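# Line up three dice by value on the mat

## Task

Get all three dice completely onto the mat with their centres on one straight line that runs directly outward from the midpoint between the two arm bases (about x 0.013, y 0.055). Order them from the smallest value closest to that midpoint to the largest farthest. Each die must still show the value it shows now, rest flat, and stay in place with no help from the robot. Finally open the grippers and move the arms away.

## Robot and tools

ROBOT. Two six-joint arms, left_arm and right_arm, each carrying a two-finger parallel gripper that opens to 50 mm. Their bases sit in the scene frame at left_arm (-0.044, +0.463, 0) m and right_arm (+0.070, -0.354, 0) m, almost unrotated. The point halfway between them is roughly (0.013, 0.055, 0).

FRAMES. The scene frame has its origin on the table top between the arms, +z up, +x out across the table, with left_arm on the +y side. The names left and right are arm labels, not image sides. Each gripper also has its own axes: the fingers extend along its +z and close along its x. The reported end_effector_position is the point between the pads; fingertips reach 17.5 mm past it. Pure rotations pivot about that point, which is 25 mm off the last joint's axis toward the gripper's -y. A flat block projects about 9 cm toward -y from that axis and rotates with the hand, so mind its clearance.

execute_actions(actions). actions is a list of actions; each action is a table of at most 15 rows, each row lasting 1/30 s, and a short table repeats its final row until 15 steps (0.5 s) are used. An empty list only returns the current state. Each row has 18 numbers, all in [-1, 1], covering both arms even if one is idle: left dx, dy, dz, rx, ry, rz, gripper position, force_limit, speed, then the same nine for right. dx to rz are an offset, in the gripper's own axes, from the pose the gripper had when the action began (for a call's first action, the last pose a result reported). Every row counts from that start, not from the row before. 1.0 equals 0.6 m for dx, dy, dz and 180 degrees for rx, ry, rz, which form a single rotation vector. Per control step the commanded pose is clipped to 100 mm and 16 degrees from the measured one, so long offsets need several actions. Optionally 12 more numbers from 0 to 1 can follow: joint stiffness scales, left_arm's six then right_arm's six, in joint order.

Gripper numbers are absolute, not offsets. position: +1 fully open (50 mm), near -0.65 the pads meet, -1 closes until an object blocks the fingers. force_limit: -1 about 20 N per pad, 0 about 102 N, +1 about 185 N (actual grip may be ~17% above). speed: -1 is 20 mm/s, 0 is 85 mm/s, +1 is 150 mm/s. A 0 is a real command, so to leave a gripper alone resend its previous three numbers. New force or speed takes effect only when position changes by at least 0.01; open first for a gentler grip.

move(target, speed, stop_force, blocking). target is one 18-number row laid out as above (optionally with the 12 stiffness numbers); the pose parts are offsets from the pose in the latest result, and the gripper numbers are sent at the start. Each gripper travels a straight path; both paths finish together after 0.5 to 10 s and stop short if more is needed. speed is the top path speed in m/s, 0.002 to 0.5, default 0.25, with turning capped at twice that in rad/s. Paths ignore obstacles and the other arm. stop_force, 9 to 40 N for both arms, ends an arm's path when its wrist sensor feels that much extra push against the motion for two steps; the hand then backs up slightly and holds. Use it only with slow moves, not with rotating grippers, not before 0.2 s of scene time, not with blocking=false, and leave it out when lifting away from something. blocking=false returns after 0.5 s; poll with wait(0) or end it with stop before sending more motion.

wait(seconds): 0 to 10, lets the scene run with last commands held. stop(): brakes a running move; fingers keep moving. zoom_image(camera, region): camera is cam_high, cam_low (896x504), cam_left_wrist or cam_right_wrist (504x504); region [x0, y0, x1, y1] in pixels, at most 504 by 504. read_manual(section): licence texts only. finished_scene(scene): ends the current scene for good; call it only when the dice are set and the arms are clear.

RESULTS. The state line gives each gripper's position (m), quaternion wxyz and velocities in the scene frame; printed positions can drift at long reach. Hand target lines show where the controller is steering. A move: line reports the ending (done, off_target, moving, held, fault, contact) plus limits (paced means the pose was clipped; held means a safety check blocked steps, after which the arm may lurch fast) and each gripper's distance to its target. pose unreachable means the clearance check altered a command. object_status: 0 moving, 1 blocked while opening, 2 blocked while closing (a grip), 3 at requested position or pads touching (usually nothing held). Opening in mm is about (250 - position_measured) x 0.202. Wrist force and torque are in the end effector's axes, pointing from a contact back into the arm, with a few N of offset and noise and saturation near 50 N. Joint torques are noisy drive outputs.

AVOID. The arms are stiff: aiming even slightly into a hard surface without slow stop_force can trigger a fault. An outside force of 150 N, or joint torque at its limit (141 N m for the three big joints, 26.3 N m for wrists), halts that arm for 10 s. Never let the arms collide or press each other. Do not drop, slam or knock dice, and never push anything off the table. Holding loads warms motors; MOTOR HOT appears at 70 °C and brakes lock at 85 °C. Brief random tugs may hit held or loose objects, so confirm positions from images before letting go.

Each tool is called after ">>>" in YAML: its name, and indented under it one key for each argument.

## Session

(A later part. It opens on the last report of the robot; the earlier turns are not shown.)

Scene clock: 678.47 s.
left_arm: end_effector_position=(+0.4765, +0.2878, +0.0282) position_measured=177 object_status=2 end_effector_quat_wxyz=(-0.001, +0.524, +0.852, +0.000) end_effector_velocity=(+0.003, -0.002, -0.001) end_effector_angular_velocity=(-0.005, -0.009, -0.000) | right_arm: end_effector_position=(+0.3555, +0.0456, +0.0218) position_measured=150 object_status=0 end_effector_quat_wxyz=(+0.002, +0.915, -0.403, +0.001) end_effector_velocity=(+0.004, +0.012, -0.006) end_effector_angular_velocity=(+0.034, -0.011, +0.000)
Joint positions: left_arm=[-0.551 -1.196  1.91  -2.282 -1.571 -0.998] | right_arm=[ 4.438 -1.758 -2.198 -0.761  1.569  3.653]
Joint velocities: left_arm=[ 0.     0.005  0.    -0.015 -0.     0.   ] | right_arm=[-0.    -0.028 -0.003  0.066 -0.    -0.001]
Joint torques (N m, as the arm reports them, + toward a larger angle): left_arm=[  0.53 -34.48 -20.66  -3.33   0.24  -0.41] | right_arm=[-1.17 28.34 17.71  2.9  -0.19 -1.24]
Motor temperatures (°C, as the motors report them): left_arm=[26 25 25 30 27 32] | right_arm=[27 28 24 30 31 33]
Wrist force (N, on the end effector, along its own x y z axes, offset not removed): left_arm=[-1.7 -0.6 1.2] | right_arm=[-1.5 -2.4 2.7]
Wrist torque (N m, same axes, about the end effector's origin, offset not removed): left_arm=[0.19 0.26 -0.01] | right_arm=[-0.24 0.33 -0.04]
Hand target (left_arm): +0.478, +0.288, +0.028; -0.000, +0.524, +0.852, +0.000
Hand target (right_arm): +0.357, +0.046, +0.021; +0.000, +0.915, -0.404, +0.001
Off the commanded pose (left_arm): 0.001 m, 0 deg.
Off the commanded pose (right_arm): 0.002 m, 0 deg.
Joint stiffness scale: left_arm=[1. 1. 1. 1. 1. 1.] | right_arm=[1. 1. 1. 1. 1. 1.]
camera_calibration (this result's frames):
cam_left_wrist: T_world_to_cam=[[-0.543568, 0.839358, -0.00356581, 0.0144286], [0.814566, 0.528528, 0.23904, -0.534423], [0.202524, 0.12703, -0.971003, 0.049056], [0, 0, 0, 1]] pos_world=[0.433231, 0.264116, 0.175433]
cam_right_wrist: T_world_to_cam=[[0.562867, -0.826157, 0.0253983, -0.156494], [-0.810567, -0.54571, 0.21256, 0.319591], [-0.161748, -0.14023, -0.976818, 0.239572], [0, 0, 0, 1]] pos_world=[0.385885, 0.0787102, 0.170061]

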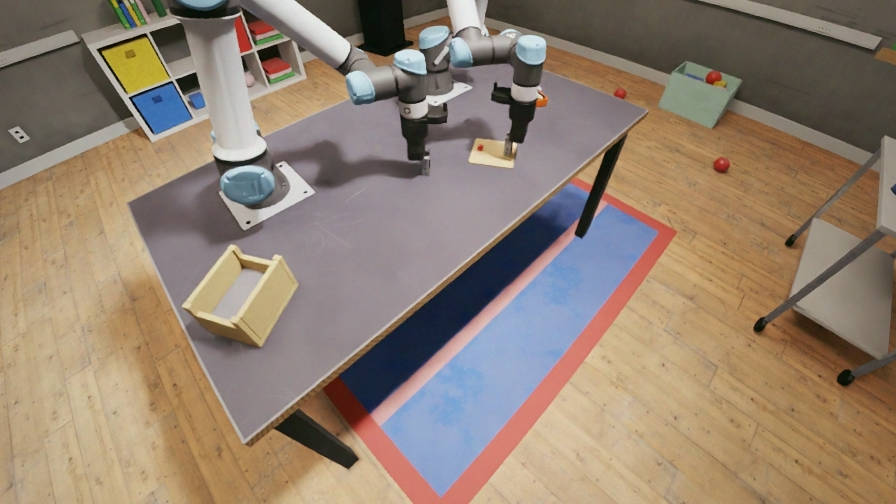

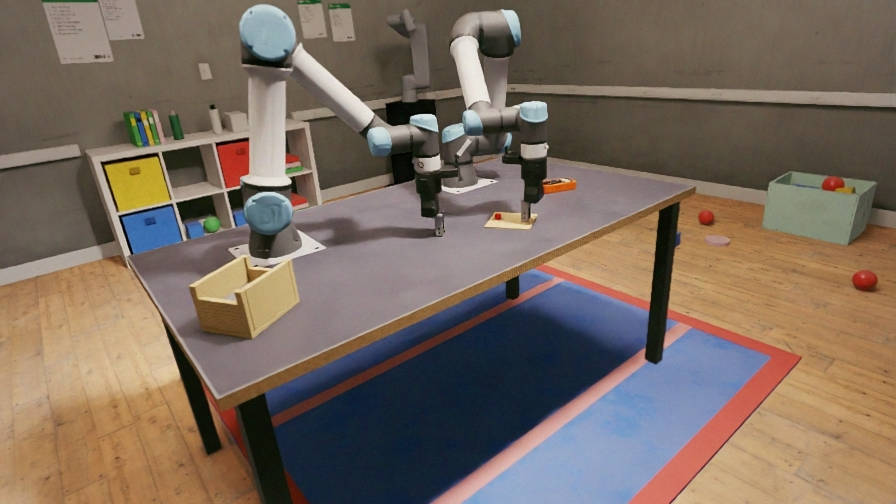

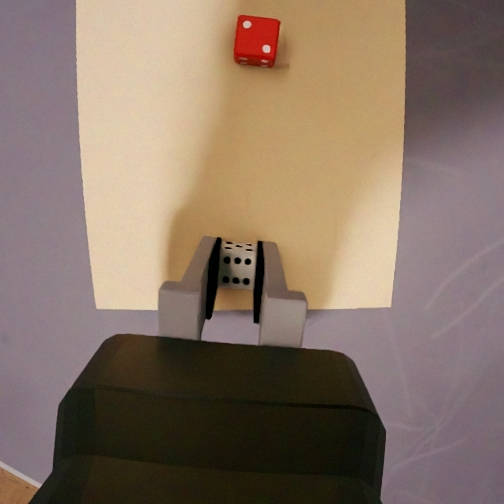

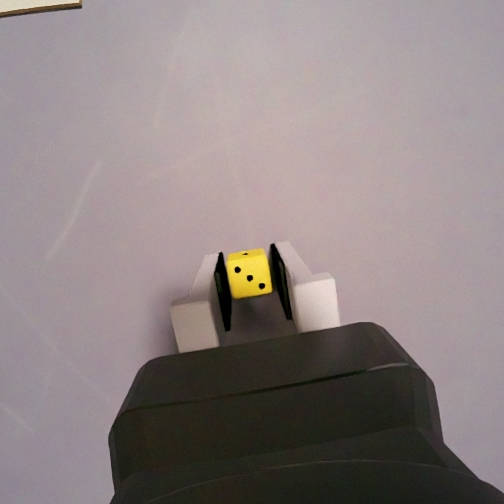

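>>> execute_actions:
  actions: []

Scene clock: 679.77 s.
left_arm: end_effector_position=(+0.4769, +0.2876, +0.0283) position_measured=177 object_status=2 end_effector_quat_wxyz=(-0.001, +0.524, +0.852, +0.000) end_effector_velocity=(-0.001, -0.001, -0.000) end_effector_angular_velocity=(-0.001, +0.002, +0.000) | right_arm: end_effector_position=(+0.3561, +0.0475, +0.0224) position_measured=176 object_status=2 end_effector_quat_wxyz=(-0.001, +0.915, -0.403, +0.001) end_effector_velocity=(-0.000, +0.000, +0.000) end_effector_angular_velocity=(+0.000, +0.000, -0.000)
Joint positions: left_arm=[-0.551 -1.196  1.91  -2.284 -1.571 -0.998] | right_arm=[ 4.438 -1.759 -2.198 -0.753  1.569  3.653]
Joint velocities: left_arm=[-0.001  0.001  0.     0.    -0.001 -0.001] | right_arm=[ 0.     0.    -0.     0.     0.     0.001]
Joint torques (N m, as the arm reports them, + toward a larger angle): left_arm=[ -0.19 -34.83 -20.4   -3.44   0.32  -0.47] | right_arm=[-1.61 26.61 18.31  3.35 -0.3  -1.03]
Motor temperatures (°C, as the motors report them): left_arm=[26 25 25 30 27 32] | right_arm=[27 28 24 30 31 33]
Wrist force (N, on the end effector, along its own x y z axes, offset not removed): left_arm=[-3.0 -0.6 0.3] | right_arm=[-3.6 0.3 -0.8]
Wrist torque (N m, same axes, about the end effector's origin, offset not removed): left_arm=[-0.16 0.43 0.12] | right_arm=[-0.09 0.38 0.10]
Hand target (left_arm): +0.478, +0.288, +0.028; -0.000, +0.524, +0.852, +0.000
Hand target (right_arm): +0.357, +0.046, +0.021; +0.000, +0.915, -0.404, +0.001
Off the commanded pose (left_arm): 0.001 m, 0 deg.
Off the commanded pose (right_arm): 0.003 m, 0 deg.
Joint stiffness scale: left_arm=[1. 1. 1. 1. 1. 1.] | right_arm=[1. 1. 1. 1. 1. 1.]
camera_calibration (this result's frames):
cam_left_wrist: T_world_to_cam=[[-0.54357, 0.839349, -0.00501281, 0.0148749], [0.814226, 0.528733, 0.239744, -0.534563], [0.203879, 0.126236, -0.970823, 0.0486961], [0, 0, 0, 1]] pos_world=[0.433413, 0.264008, 0.175508]
cam_right_wrist: T_world_to_cam=[[0.562939, -0.826226, 0.0212204, -0.155244], [-0.810937, -0.5472, 0.207253, 0.321297], [-0.159626, -0.133879, -0.978057, 0.239477], [0, 0, 0, 1]] pos_world=[0.386172, 0.0796076, 0.170927]

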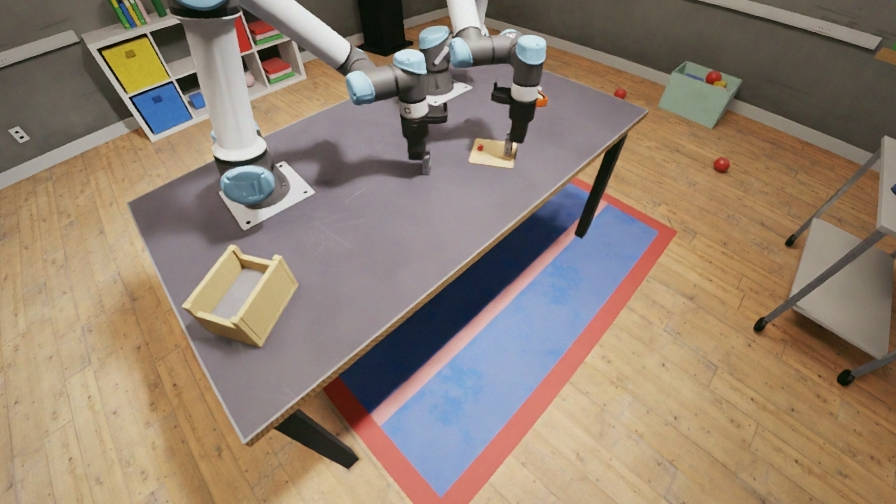

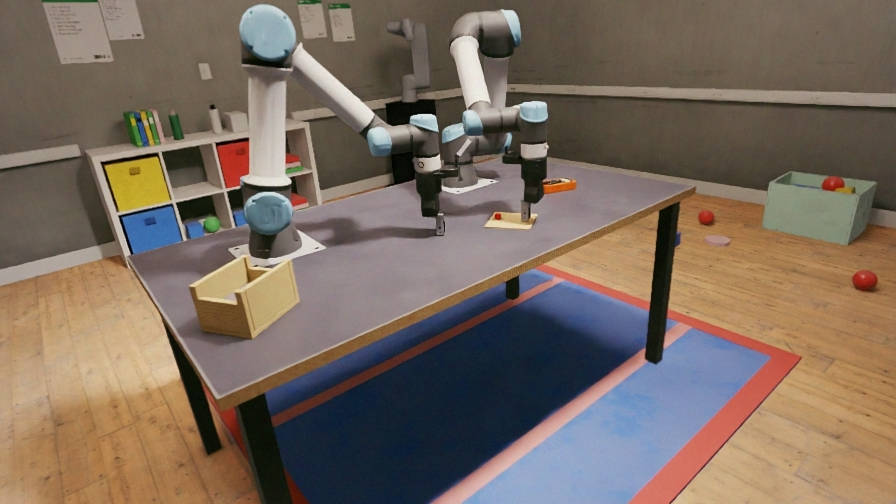

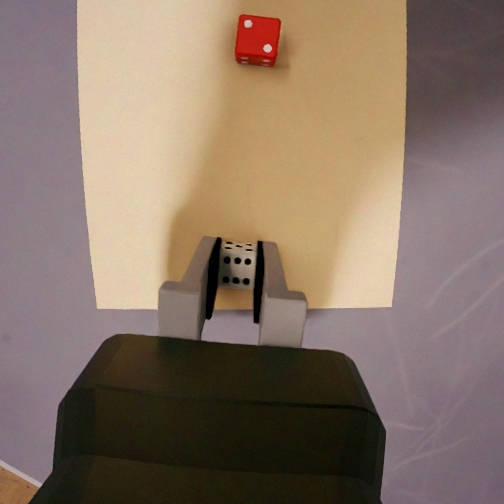

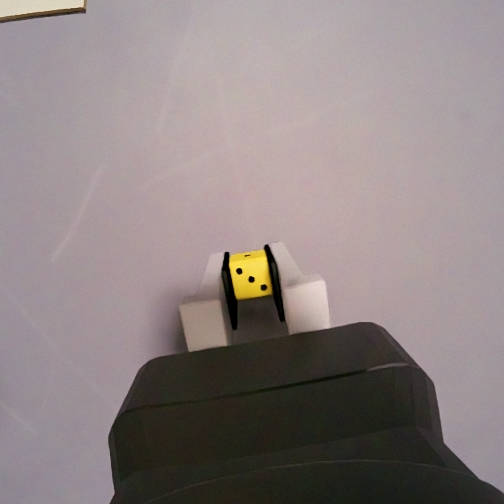

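>>> zoom_image:
  camera: "cam_left_wrist"
  region: [215, 0, 305, 90]

>>> zoom_image:
  camera: "cam_right_wrist"
  region: [205, 230, 295, 320]

>>> zoom_image:
  camera: "cam_low"
  region: [470, 190, 560, 240]

Region (215, 0, 305, 90) of cam_left_wrist's 504x504 image, scaled by 5.600, with more detail than that image has.

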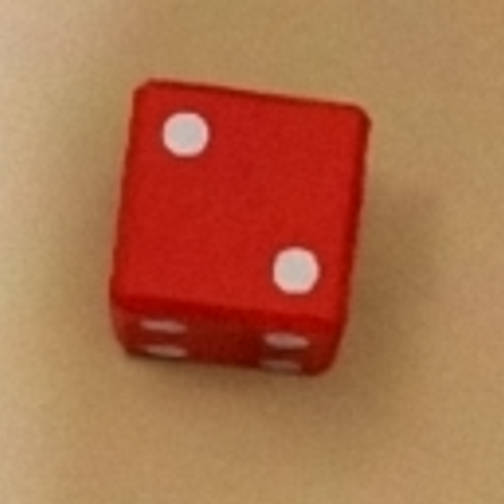

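Region (205, 230, 295, 320) of cam_right_wrist's 504x504 image, scaled by 5.600, with more detail than that image has.

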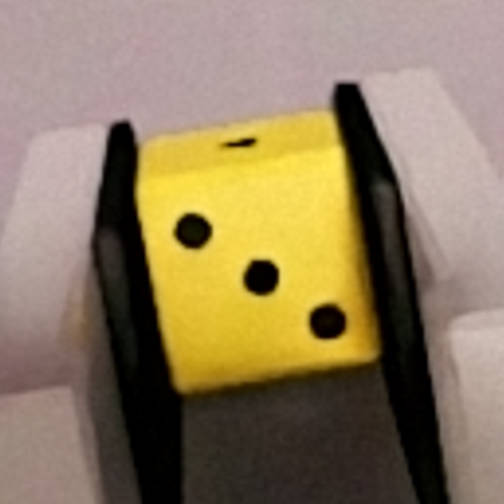

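Region (470, 190, 560, 240) of cam_low's 896x504 image, scaled by 5.600, with more detail than that image has.

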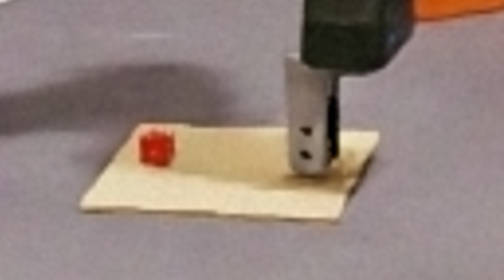

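>>> execute_actions:
  actions:
    - [[0,0,0,0,0,0,1,-0.75,0.5, 0,0,-0.0008,0,0,0,-1,-0.75,0],[0,0,0,0,0,0,1,-0.75,0.5, -0.0001,-0.0001,-0.0032,0,0,0,-1,-0.75,0],[0,0,0,0,0,0,1,-0.75,0.5, -0.0003,-0.0007,-0.0068,0,0,0,-1,-0.75,0],[0,0,0,0,0,0,1,-0.75,0.5, -0.001,-0.0019,-0.0113,0,0,0,-1,-0.75,0],[0,0.0014,-0.0019,0,0,0,1,-0.75,0.5, -0.0021,-0.004,-0.0165,0,0,0,-1,-0.75,0],[0.0004,0.0052,-0.0069,0,0,0,1,-0.75,0.5, -0.0038,-0.0072,-0.0221,0,0,0,-1,-0.75,0],[0.0016,0.0108,-0.0144,0,0,0,1,-0.75,0.5, -0.006,-0.0114,-0.0279,0,0,0,-1,-0.75,0],[0.0041,0.0176,-0.0235,0,0,0,1,-0.75,0.5, -0.0087,-0.0165,-0.0335,0,0,0,-1,-0.75,0],[0.0083,0.025,-0.0333,0,0,0,1,-0.75,0.5, -0.0116,-0.0221,-0.0387,0,0,0,-1,-0.75,0],[0.014,0.0324,-0.0432,0,0,0,1,-0.75,0.5, -0.0144,-0.0275,-0.0432,0,0,0,-1,-0.75,0],[0.0205,0.0392,-0.0523,0,0,0,1,-0.75,0.5, -0.0169,-0.0323,-0.0468,0,0,0,-1,-0.75,0],[0.0267,0.0448,-0.0598,0,0,0,1,-0.75,0.5, -0.0187,-0.0356,-0.0492,0,0,0,-1,-0.75,0],[0.0315,0.0486,-0.0648,0,0,0,1,-0.75,0.5, -0.0193,-0.0368,-0.05,0,0,0,-1,-0.75,0],[0.0333,0.05,-0.0667,0,0,0,1,-0.75,0.5, -0.0193,-0.0368,-0.05,0,0,0,-1,-0.75,0]]

Scene clock: 730.57 s.
left_arm: end_effector_position=(+0.4887, +0.3045, +0.0518) position_measured=3 object_status=0 end_effector_quat_wxyz=(-0.000, +0.524, +0.852, +0.000) end_effector_velocity=(+0.074, +0.118, +0.157) end_effector_angular_velocity=(-0.049, -0.096, +0.063) | right_arm: end_effector_position=(+0.3622, +0.0659, +0.0482) position_measured=176 object_status=2 end_effector_quat_wxyz=(-0.005, +0.915, -0.403, +0.000) end_effector_velocity=(+0.026, +0.082, +0.083) end_effector_angular_velocity=(+0.068, -0.022, +0.001)
Joint positions: left_arm=[-0.515 -1.219  1.868 -2.219 -1.571 -0.961] | right_arm=[ 4.438 -1.745 -2.126 -0.832  1.569  3.653]
Joint velocities: left_arm=[ 0.249 -0.196 -0.186  0.274  0.003  0.186] | right_arm=[ 0.001 -0.     0.254 -0.183 -0.    -0.   ]
Joint torques (N m, as the arm reports them, + toward a larger angle): left_arm=[  1.35 -36.45 -21.21  -2.48   0.46  -0.05] | right_arm=[-0.26 25.34 20.75  2.44 -0.39 -1.08]
Motor temperatures (°C, as the motors report them): left_arm=[26 25 25 30 27 32] | right_arm=[27 28 24 30 31 33]
Wrist force (N, on the end effector, along its own x y z axes, offset not removed): left_arm=[-1.1 0.7 -2.4] | right_arm=[-4.3 -0.5 -2.1]
Wrist torque (N m, same axes, about the end effector's origin, offset not removed): left_arm=[0.20 0.15 0.10] | right_arm=[0.16 0.64 0.19]
Hand target (left_arm): +0.494, +0.319, +0.068; +0.000, +0.524, +0.852, +0.000
Hand target (right_arm): +0.364, +0.071, +0.052; -0.002, +0.915, -0.403, +0.001
Off the commanded pose (left_arm): 0.023 m, 0 deg.
Off the commanded pose (right_arm): 0.007 m, 0 deg.
Joint stiffness scale: left_arm=[1. 1. 1. 1. 1. 1.] | right_arm=[1. 1. 1. 1. 1. 1.]
camera_calibration (this result's frames):
cam_left_wrist: T_world_to_cam=[[-0.54365, 0.839296, -0.00521775, 0.00730408], [0.814121, 0.528834, 0.239878, -0.558739], [0.204088, 0.126162, -0.970789, 0.0669159], [0, 0, 0, 1]] pos_world=[0.445195, 0.280908, 0.199029]
cam_right_wrist: T_world_to_cam=[[0.5629, -0.826345, 0.0172178, -0.143756], [-0.811358, -0.548479, 0.202159, 0.331464], [-0.15761, -0.127765, -0.979201, 0.267076], [0, 0, 0, 1]] pos_world=[0.39195, 0.097132, 0.196988]

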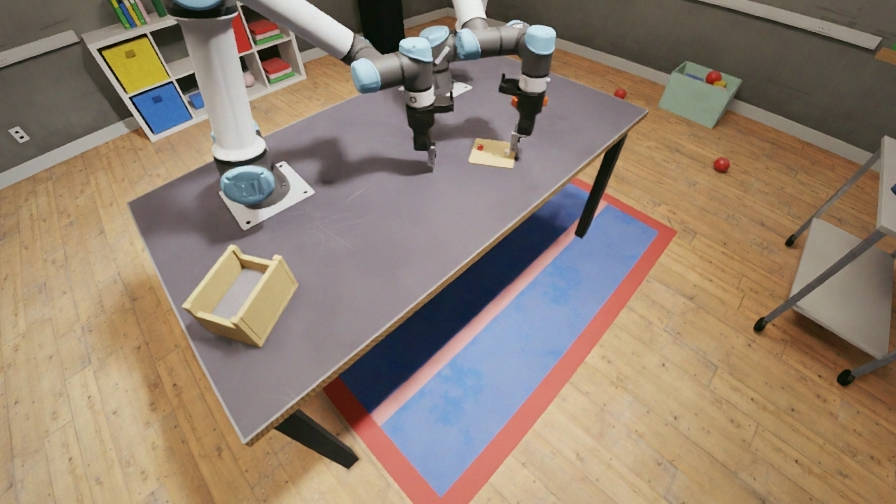

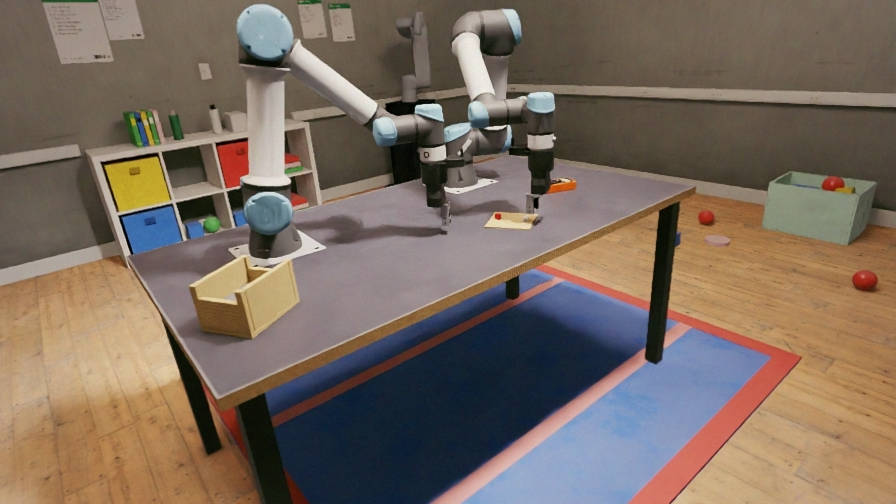

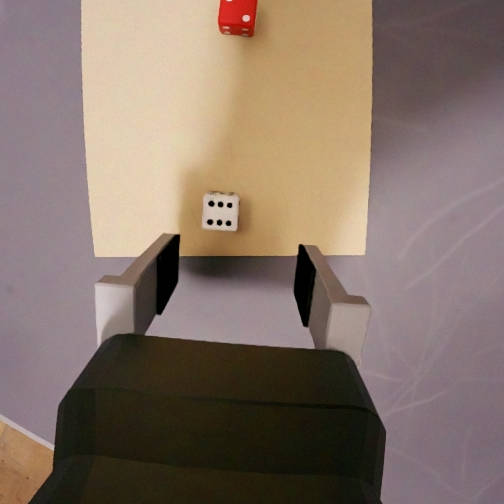

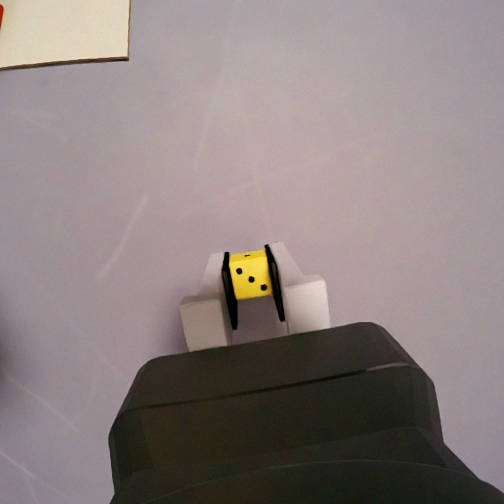

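>>> execute_actions:
  actions: []

Scene clock: 732.73 s.
left_arm: end_effector_position=(+0.4934, +0.3191, +0.0676) position_measured=3 object_status=3 end_effector_quat_wxyz=(+0.000, +0.524, +0.852, +0.000) end_effector_velocity=(-0.000, +0.000, -0.001) end_effector_angular_velocity=(+0.000, +0.002, +0.001) | right_arm: end_effector_position=(+0.3635, +0.0700, +0.0527) position_measured=176 object_status=2 end_effector_quat_wxyz=(-0.002, +0.915, -0.403, +0.001) end_effector_velocity=(+0.000, +0.000, +0.000) end_effector_angular_velocity=(+0.001, -0.000, -0.001)
Joint positions: left_arm=[-0.488 -1.241  1.85  -2.18  -1.57  -0.935] | right_arm=[ 4.438 -1.748 -2.105 -0.855  1.569  3.652]
Joint velocities: left_arm=[ 0.     0.001  0.001  0.    -0.    -0.001] | right_arm=[0.    0.    0.    0.    0.    0.001]
Joint torques (N m, as the arm reports them, + toward a larger angle): left_arm=[ -0.28 -33.53 -23.58  -2.39   0.08   0.09] | right_arm=[-0.42 27.22 26.91  2.7  -0.24 -1.06]
Motor temperatures (°C, as the motors report them): left_arm=[26 25 25 30 27 32] | right_arm=[27 28 24 30 31 33]
Wrist force (N, on the end effector, along its own x y z axes, offset not removed): left_arm=[-0.5 1.5 1.6] | right_arm=[-4.1 2.1 0.8]
Wrist torque (N m, same axes, about the end effector's origin, offset not removed): left_arm=[0.52 0.21 -0.03] | right_arm=[0.48 0.62 -0.10]
Hand target (left_arm): +0.494, +0.319, +0.068; +0.000, +0.524, +0.852, +0.000
Hand target (right_arm): +0.364, +0.071, +0.052; -0.002, +0.915, -0.403, +0.001
Off the commanded pose (left_arm): 0.002 m, 0 deg.
Off the commanded pose (right_arm): 0.001 m, 0 deg.
Joint stiffness scale: left_arm=[1. 1. 1. 1. 1. 1.] | right_arm=[1. 1. 1. 1. 1. 1.]
camera_calibration (this result's frames):
cam_left_wrist: T_world_to_cam=[[-0.544706, 0.838604, -0.00625082, -0.001517], [0.813142, 0.529962, 0.240706, -0.573999], [0.205169, 0.126031, -0.970578, 0.0789022], [0, 0, 0, 1]] pos_world=[0.449728, 0.295526, 0.214736]
cam_right_wrist: T_world_to_cam=[[0.563048, -0.826171, 0.0204785, -0.14145], [-0.810939, -0.547553, 0.206308, 0.333453], [-0.159233, -0.132768, -0.978273, 0.273094], [0, 0, 0, 1]] pos_world=[0.393539, 0.10198, 0.201263]

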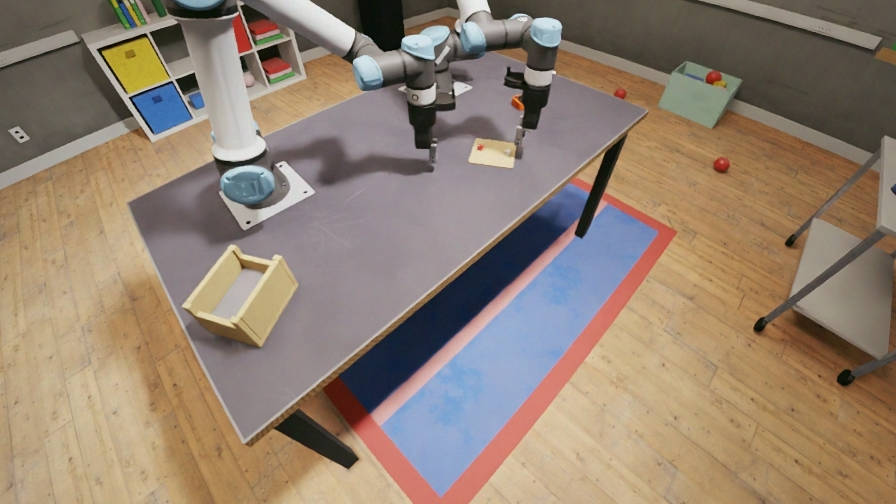

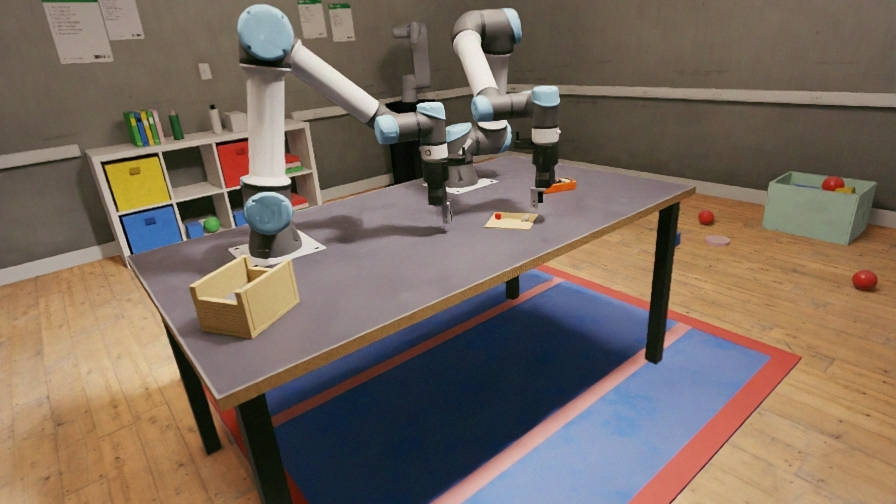

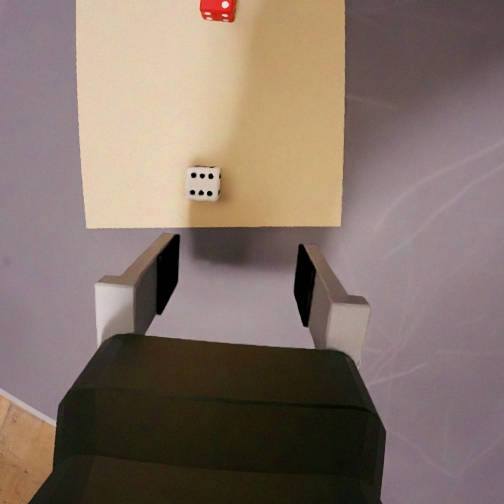

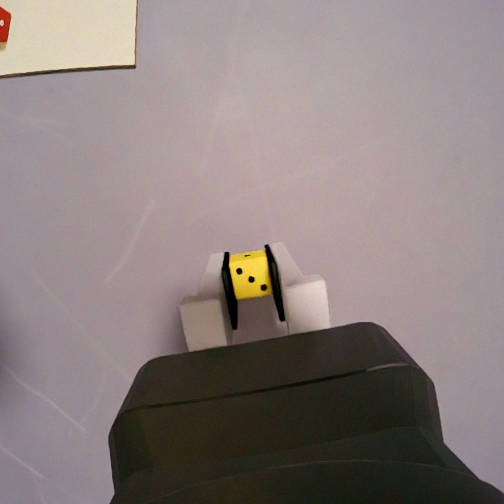

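>>> move:
  target: [0.30879,0.16831,-0.12067,0,0,0,1,-0.75,0.5, -0.15883,-0.31005,0.02117,-0.0013,0.0007,0.0881,-1,-0.75,0]
  speed: 0.4

Scene clock: 760.97 s.
left_arm: end_effector_position=(+0.4989, +0.5299, +0.1393) position_measured=3 object_status=3 end_effector_quat_wxyz=(-0.000, +0.523, +0.852, +0.001) end_effector_velocity=(-0.000, +0.000, +0.001) end_effector_angular_velocity=(-0.001, +0.002, -0.006) | right_arm: end_effector_position=(+0.4349, +0.2663, +0.0415) position_measured=176 object_status=2 end_effector_quat_wxyz=(-0.001, +0.852, -0.524, +0.001) end_effector_velocity=(+0.001, -0.003, -0.001) end_effector_angular_velocity=(-0.014, +0.006, -0.007)
Joint positions: left_arm=[-0.119 -1.337  1.768 -2.002 -1.57  -0.568] | right_arm=[ 4.437 -2.187 -1.477 -1.047  1.569  3.924]
Joint velocities: left_arm=[ 0.    -0.    -0.003  0.006 -0.001  0.006] | right_arm=[-0.003 -0.003  0.008 -0.02   0.001  0.004]
Joint torques (N m, as the arm reports them, + toward a larger angle): left_arm=[ -0.44 -32.2  -26.41  -2.39  -0.42   0.14] | right_arm=[-1.08 50.85 26.68  2.91  0.04  0.2 ]
Motor temperatures (°C, as the motors report them): left_arm=[26 25 25 30 27 32] | right_arm=[27 28 24 30 31 33]
Wrist force (N, on the end effector, along its own x y z axes, offset not removed): left_arm=[-2.8 0.2 1.5] | right_arm=[-1.0 2.2 4.3]
Wrist torque (N m, same axes, about the end effector's origin, offset not removed): left_arm=[0.19 0.39 0.12] | right_arm=[0.36 0.18 0.10]
Hand target (left_arm): +0.500, +0.530, +0.140; +0.000, +0.524, +0.852, +0.000
Hand target (right_arm): +0.437, +0.266, +0.040; +0.000, +0.851, -0.525, +0.001
Off the commanded pose (left_arm): 0.001 m, 0 deg.
Off the commanded pose (right_arm): 0.002 m, 0 deg.
Joint stiffness scale: left_arm=[1. 1. 1. 1. 1. 1.] | right_arm=[1. 1. 1. 1. 1. 1.]
move: done
camera_calibration (this result's frames):
cam_left_wrist: T_world_to_cam=[[-0.545231, 0.83827, -0.00525293, -0.174607], [0.812924, 0.530254, 0.240803, -0.707488], [0.204643, 0.127023, -0.97056, 0.120569], [0, 0, 0, 1]] pos_world=[0.455259, 0.506201, 0.286467]
cam_right_wrist: T_world_to_cam=[[0.319731, -0.947276, 0.0209777, 0.118721], [-0.928196, -0.30869, 0.207758, 0.48847], [-0.190328, -0.0858979, -0.977955, 0.300598], [0, 0, 0, 1]] pos_world=[0.472649, 0.289068, 0.189997]

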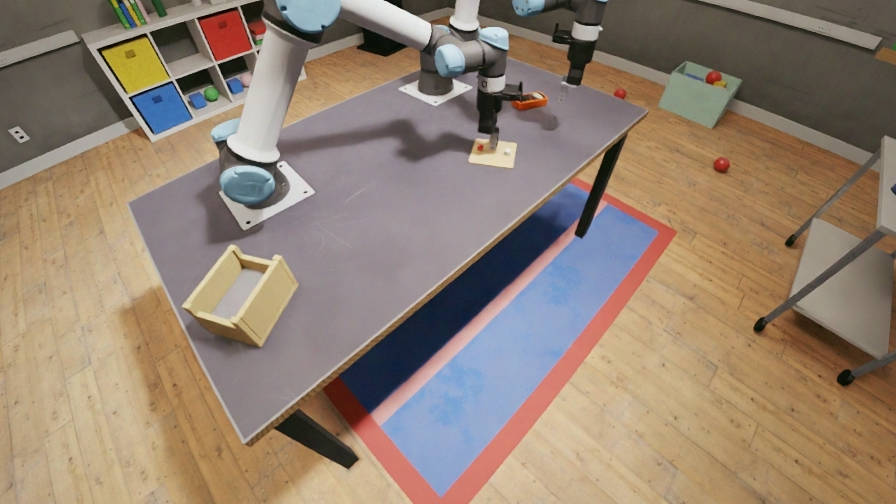

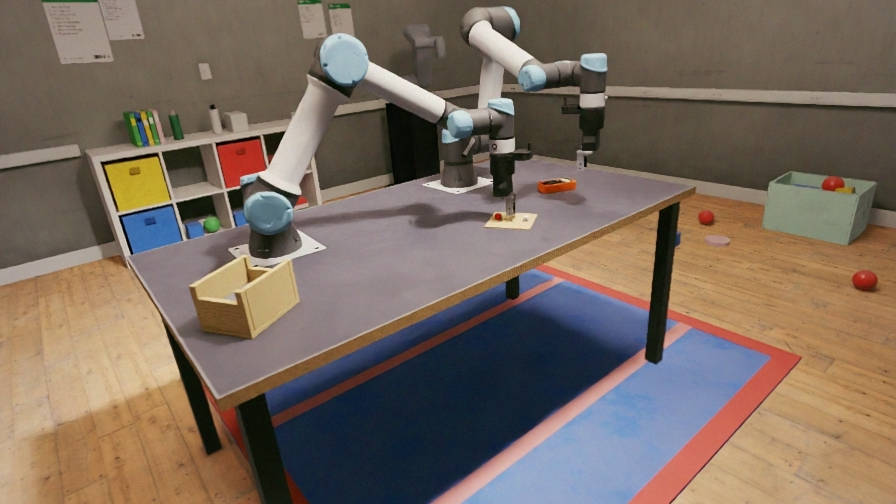

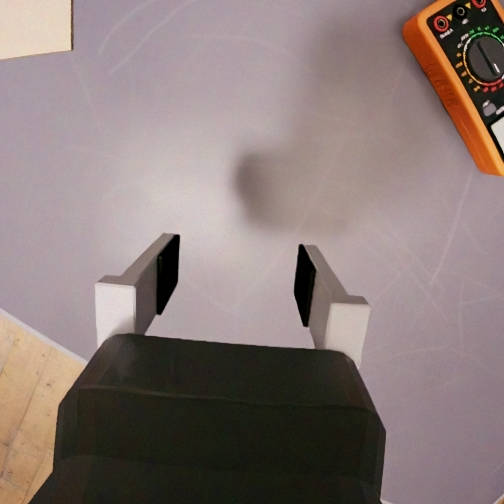

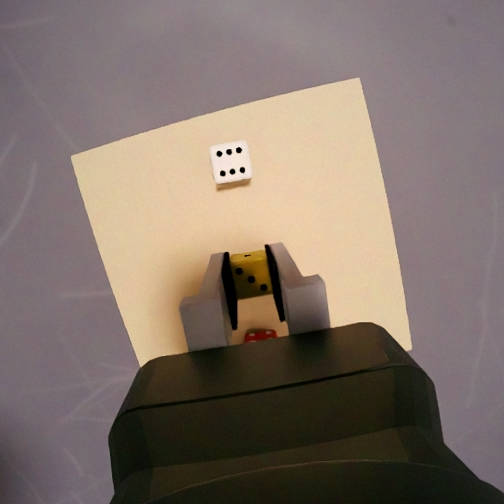

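>>> execute_actions:
  actions: []

>>> zoom_image:
  camera: "cam_right_wrist"
  region: [185, 120, 275, 210]

>>> zoom_image:
  camera: "cam_right_wrist"
  region: [205, 265, 295, 355]

Scene clock: 763.20 s.
left_arm: end_effector_position=(+0.4989, +0.5299, +0.1394) position_measured=3 object_status=3 end_effector_quat_wxyz=(-0.000, +0.524, +0.852, +0.000) end_effector_velocity=(-0.000, +0.001, -0.000) end_effector_angular_velocity=(+0.001, +0.001, +0.001) | right_arm: end_effector_position=(+0.4348, +0.2658, +0.0410) position_measured=176 object_status=2 end_effector_quat_wxyz=(-0.000, +0.852, -0.524, +0.001) end_effector_velocity=(-0.000, +0.000, -0.000) end_effector_angular_velocity=(+0.000, -0.000, +0.000)
Joint positions: left_arm=[-0.119 -1.337  1.768 -2.002 -1.57  -0.567] | right_arm=[ 4.437 -2.187 -1.477 -1.049  1.569  3.924]
Joint velocities: left_arm=[ 0.     0.001  0.     0.     0.001 -0.001] | right_arm=[ 0.001  0.    -0.     0.001 -0.     0.   ]
Joint torques (N m, as the arm reports them, + toward a larger angle): left_arm=[ -0.35 -31.86 -25.7   -2.37  -0.46   0.13] | right_arm=[-1.68 50.14 28.25  2.75  0.16  0.14]
Motor temperatures (°C, as the motors report them): left_arm=[26 25 25 30 27 32] | right_arm=[27 28 24 30 31 33]
Wrist force (N, on the end effector, along its own x y z axes, offset not removed): left_arm=[-4.3 -2.7 -0.8] | right_arm=[-1.8 2.0 1.2]
Wrist torque (N m, same axes, about the end effector's origin, offset not removed): left_arm=[-0.38 0.91 0.06] | right_arm=[0.51 0.28 0.31]
Hand target (left_arm): +0.500, +0.530, +0.140; +0.000, +0.524, +0.852, +0.000
Hand target (right_arm): +0.437, +0.266, +0.040; +0.000, +0.851, -0.525, +0.001
Off the commanded pose (left_arm): 0.001 m, 0 deg.
Off the commanded pose (right_arm): 0.002 m, 0 deg.
Joint stiffness scale: left_arm=[1. 1. 1. 1. 1. 1.] | right_arm=[1. 1. 1. 1. 1. 1.]
camera_calibration (this result's frames):
cam_left_wrist: T_world_to_cam=[[-0.544722, 0.8386, -0.00521691, -0.175027], [0.813297, 0.529783, 0.24058, -0.707407], [0.204514, 0.126806, -0.970615, 0.12087], [0, 0, 0, 1]] pos_world=[0.455271, 0.506223, 0.286594]
cam_right_wrist: T_world_to_cam=[[0.319395, -0.947351, 0.0226618, 0.118466], [-0.928137, -0.307913, 0.20917, 0.488045], [-0.191179, -0.087841, -0.977617, 0.300982], [0, 0, 0, 1]] pos_world=[0.472677, 0.288942, 0.189476]

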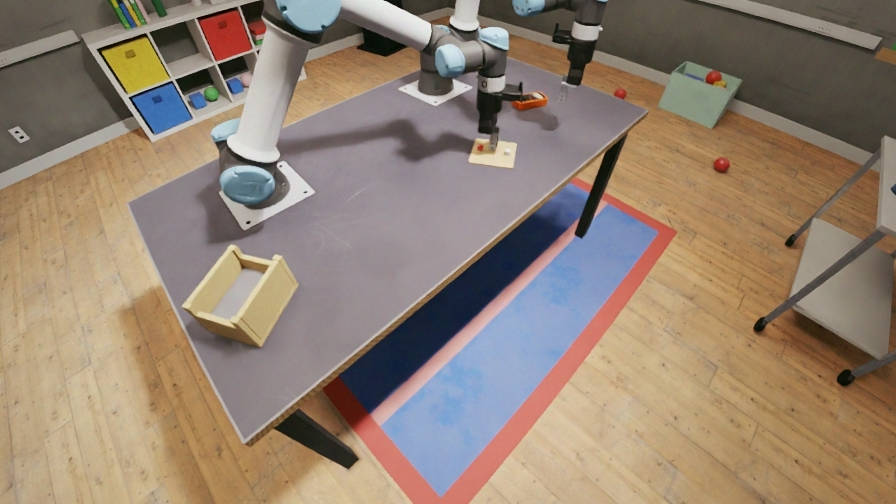

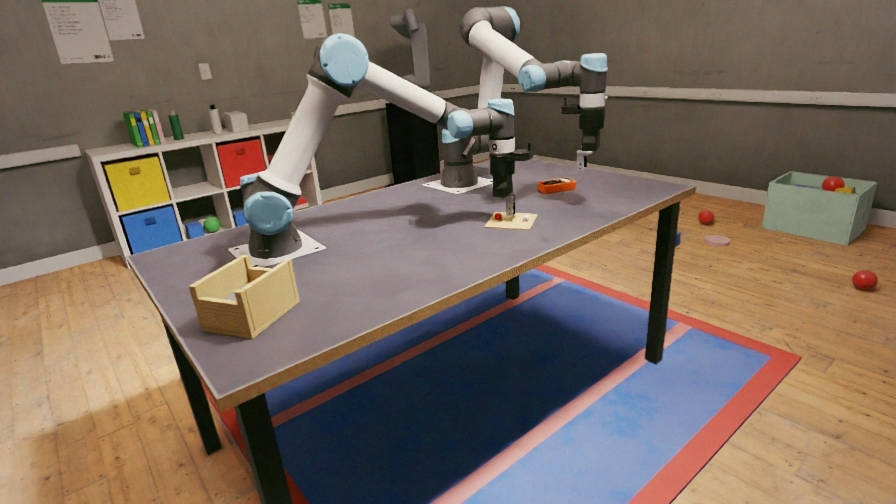

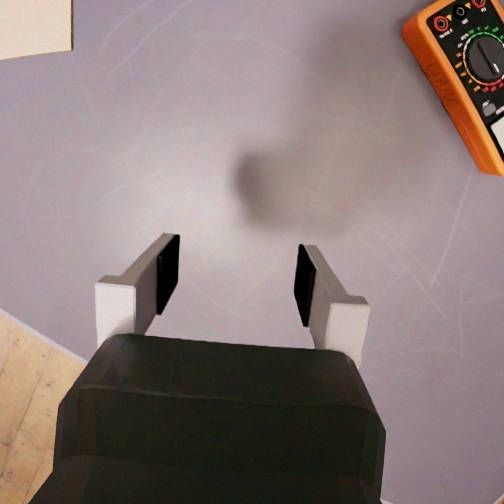

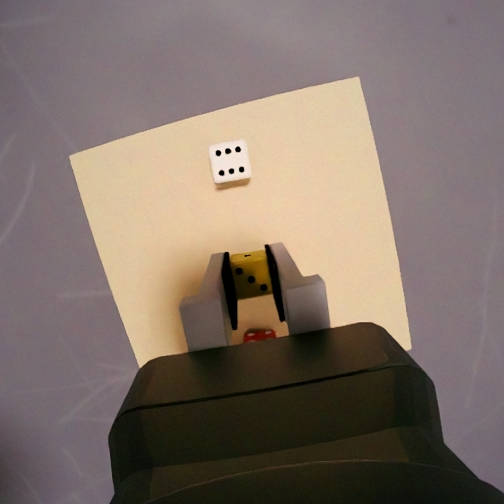

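Region (185, 120, 275, 210) of cam_right_wrist's 504x504 image, scaled by 5.600, with more detail than that image has.

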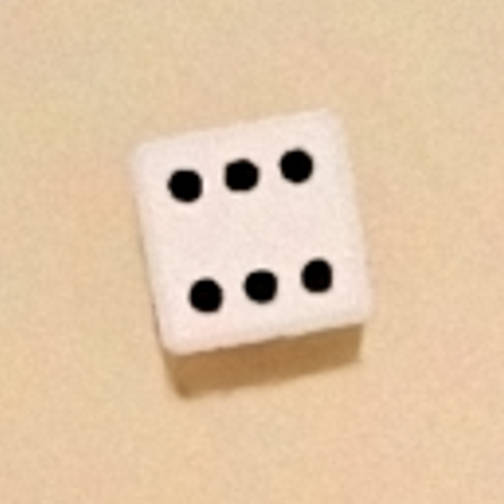

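Region (205, 265, 295, 355) of cam_right_wrist's 504x504 image, scaled by 5.600, with more detail than that image has.

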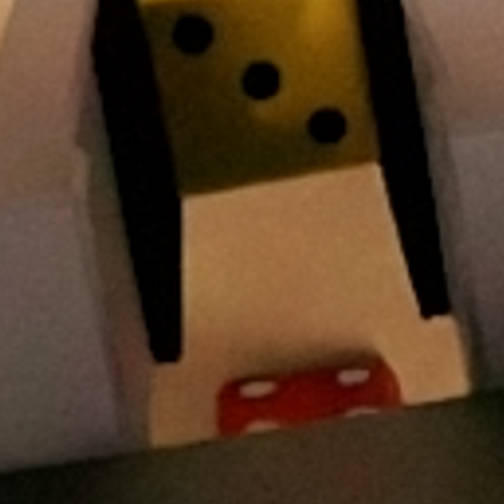

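>>> execute_actions:
  actions:
    - [[0,0,0,0,0,0,1,-0.75,0.5, -0.0002,-0.0002,0.0026,-0.0002,0.0002,0,-1,-0.75,0],[0,0,0,0,0,0,1,-0.75,0.5, -0.0003,-0.0003,0.0052,-0.0004,0.0004,0,-1,-0.75,0],[0,0,0,0,0,0,1,-0.75,0.5, -0.0006,-0.0006,0.0091,-0.0007,0.0007,0,-1,-0.75,0],[0,0,0,0,0,0,1,-0.75,0.5, -0.0009,-0.0009,0.0138,-0.001,0.001,0,-1,-0.75,0],[0,0,0,0,0,0,1,-0.75,0.5, -0.0012,-0.0012,0.0185,-0.0014,0.0014,0,-1,-0.75,0],[0,0,0,0,0,0,1,-0.75,0.5, -0.0015,-0.0015,0.0224,-0.0017,0.0017,0,-1,-0.75,0],[0,0,0,0,0,0,1,-0.75,0.5, -0.0016,-0.0016,0.0251,-0.0019,0.0018,0,-1,-0.75,0],[0,0,0,0,0,0,1,-0.75,0.5, -0.0017,-0.0017,0.0261,-0.00194,0.00192,0,-1,-0.75,0]]

Scene clock: 845.47 s.
left_arm: end_effector_position=(+0.4989, +0.5299, +0.1394) position_measured=3 object_status=3 end_effector_quat_wxyz=(-0.000, +0.524, +0.852, +0.000) end_effector_velocity=(+0.000, +0.000, +0.000) end_effector_angular_velocity=(+0.001, -0.000, -0.001) | right_arm: end_effector_position=(+0.4351, +0.2667, +0.0264) position_measured=176 object_status=2 end_effector_quat_wxyz=(+0.004, +0.852, -0.524, +0.002) end_effector_velocity=(+0.002, +0.004, +0.006) end_effector_angular_velocity=(+0.020, -0.007, +0.000)
Joint positions: left_arm=[-0.119 -1.337  1.768 -2.002 -1.57  -0.567] | right_arm=[ 4.437 -2.21  -1.477 -1.034  1.569  3.924]
Joint velocities: left_arm=[-0.    -0.    -0.     0.     0.001  0.001] | right_arm=[-0.001  0.007 -0.001  0.015 -0.    -0.001]
Joint torques (N m, as the arm reports them, + toward a larger angle): left_arm=[ -0.01 -32.9  -22.38  -2.68  -0.12  -0.14] | right_arm=[ 1.18 49.72 27.03  3.15 -0.18 -0.36]
Motor temperatures (°C, as the motors report them): left_arm=[26 25 25 30 27 32] | right_arm=[27 28 24 30 31 33]
Wrist force (N, on the end effector, along its own x y z axes, offset not removed): left_arm=[-3.0 0.4 1.2] | right_arm=[2.3 0.7 -6.9]
Wrist torque (N m, same axes, about the end effector's origin, offset not removed): left_arm=[0.19 0.59 0.15] | right_arm=[-0.26 -0.10 -0.06]
Hand target (left_arm): +0.499, +0.530, +0.139; -0.000, +0.524, +0.852, +0.000
Hand target (right_arm): +0.435, +0.267, +0.025; +0.004, +0.852, -0.524, +0.002
Off the commanded pose (left_arm): 0.000 m, 0 deg.
Off the commanded pose (right_arm): 0.001 m, 0 deg.
Joint stiffness scale: left_arm=[1. 1. 1. 1. 1. 1.] | right_arm=[1. 1. 1. 1. 1. 1.]
camera_calibration (this result's frames):
cam_left_wrist: T_world_to_cam=[[-0.544722, 0.838601, -0.0052173, -0.175027], [0.813297, 0.529783, 0.240578, -0.707407], [0.204513, 0.126805, -0.970616, 0.120872], [0, 0, 0, 1]] pos_world=[0.455271, 0.506223, 0.286594]
cam_right_wrist: T_world_to_cam=[[0.319467, -0.947132, 0.0297034, 0.119267], [-0.927549, -0.30614, 0.214313, 0.490784], [-0.19389, -0.0960173, -0.976313, 0.29015], [0, 0, 0, 1]] pos_world=[0.473382, 0.291069, 0.174553]

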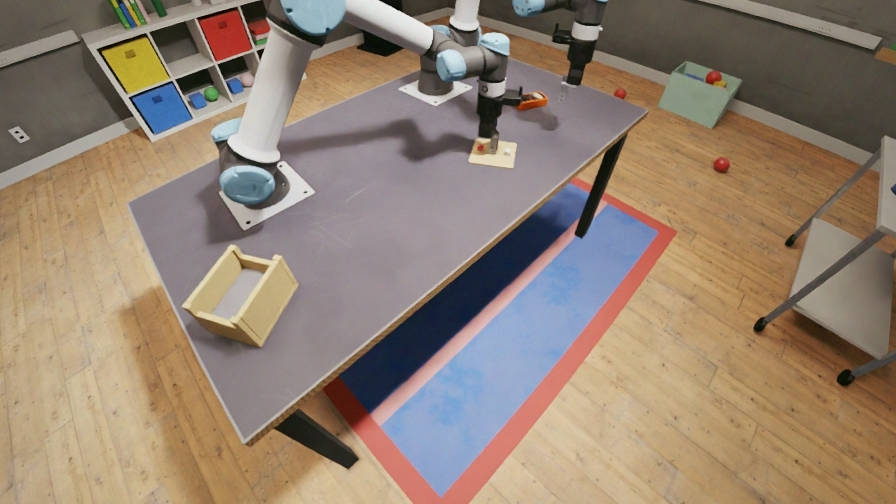

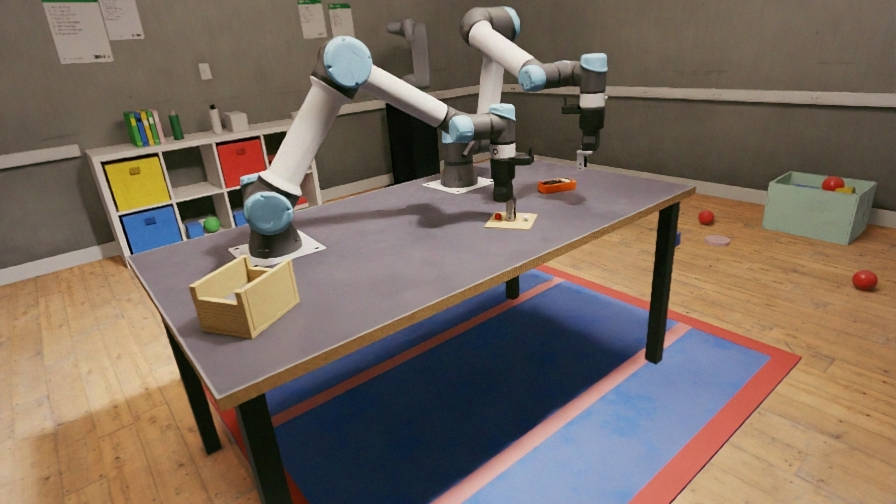

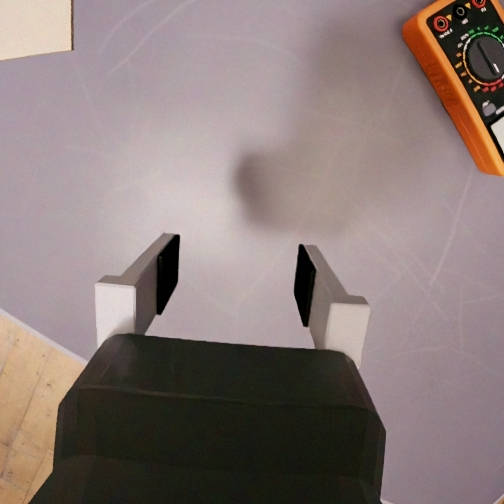

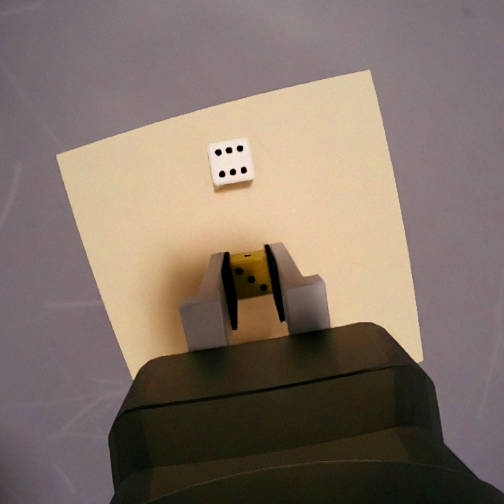

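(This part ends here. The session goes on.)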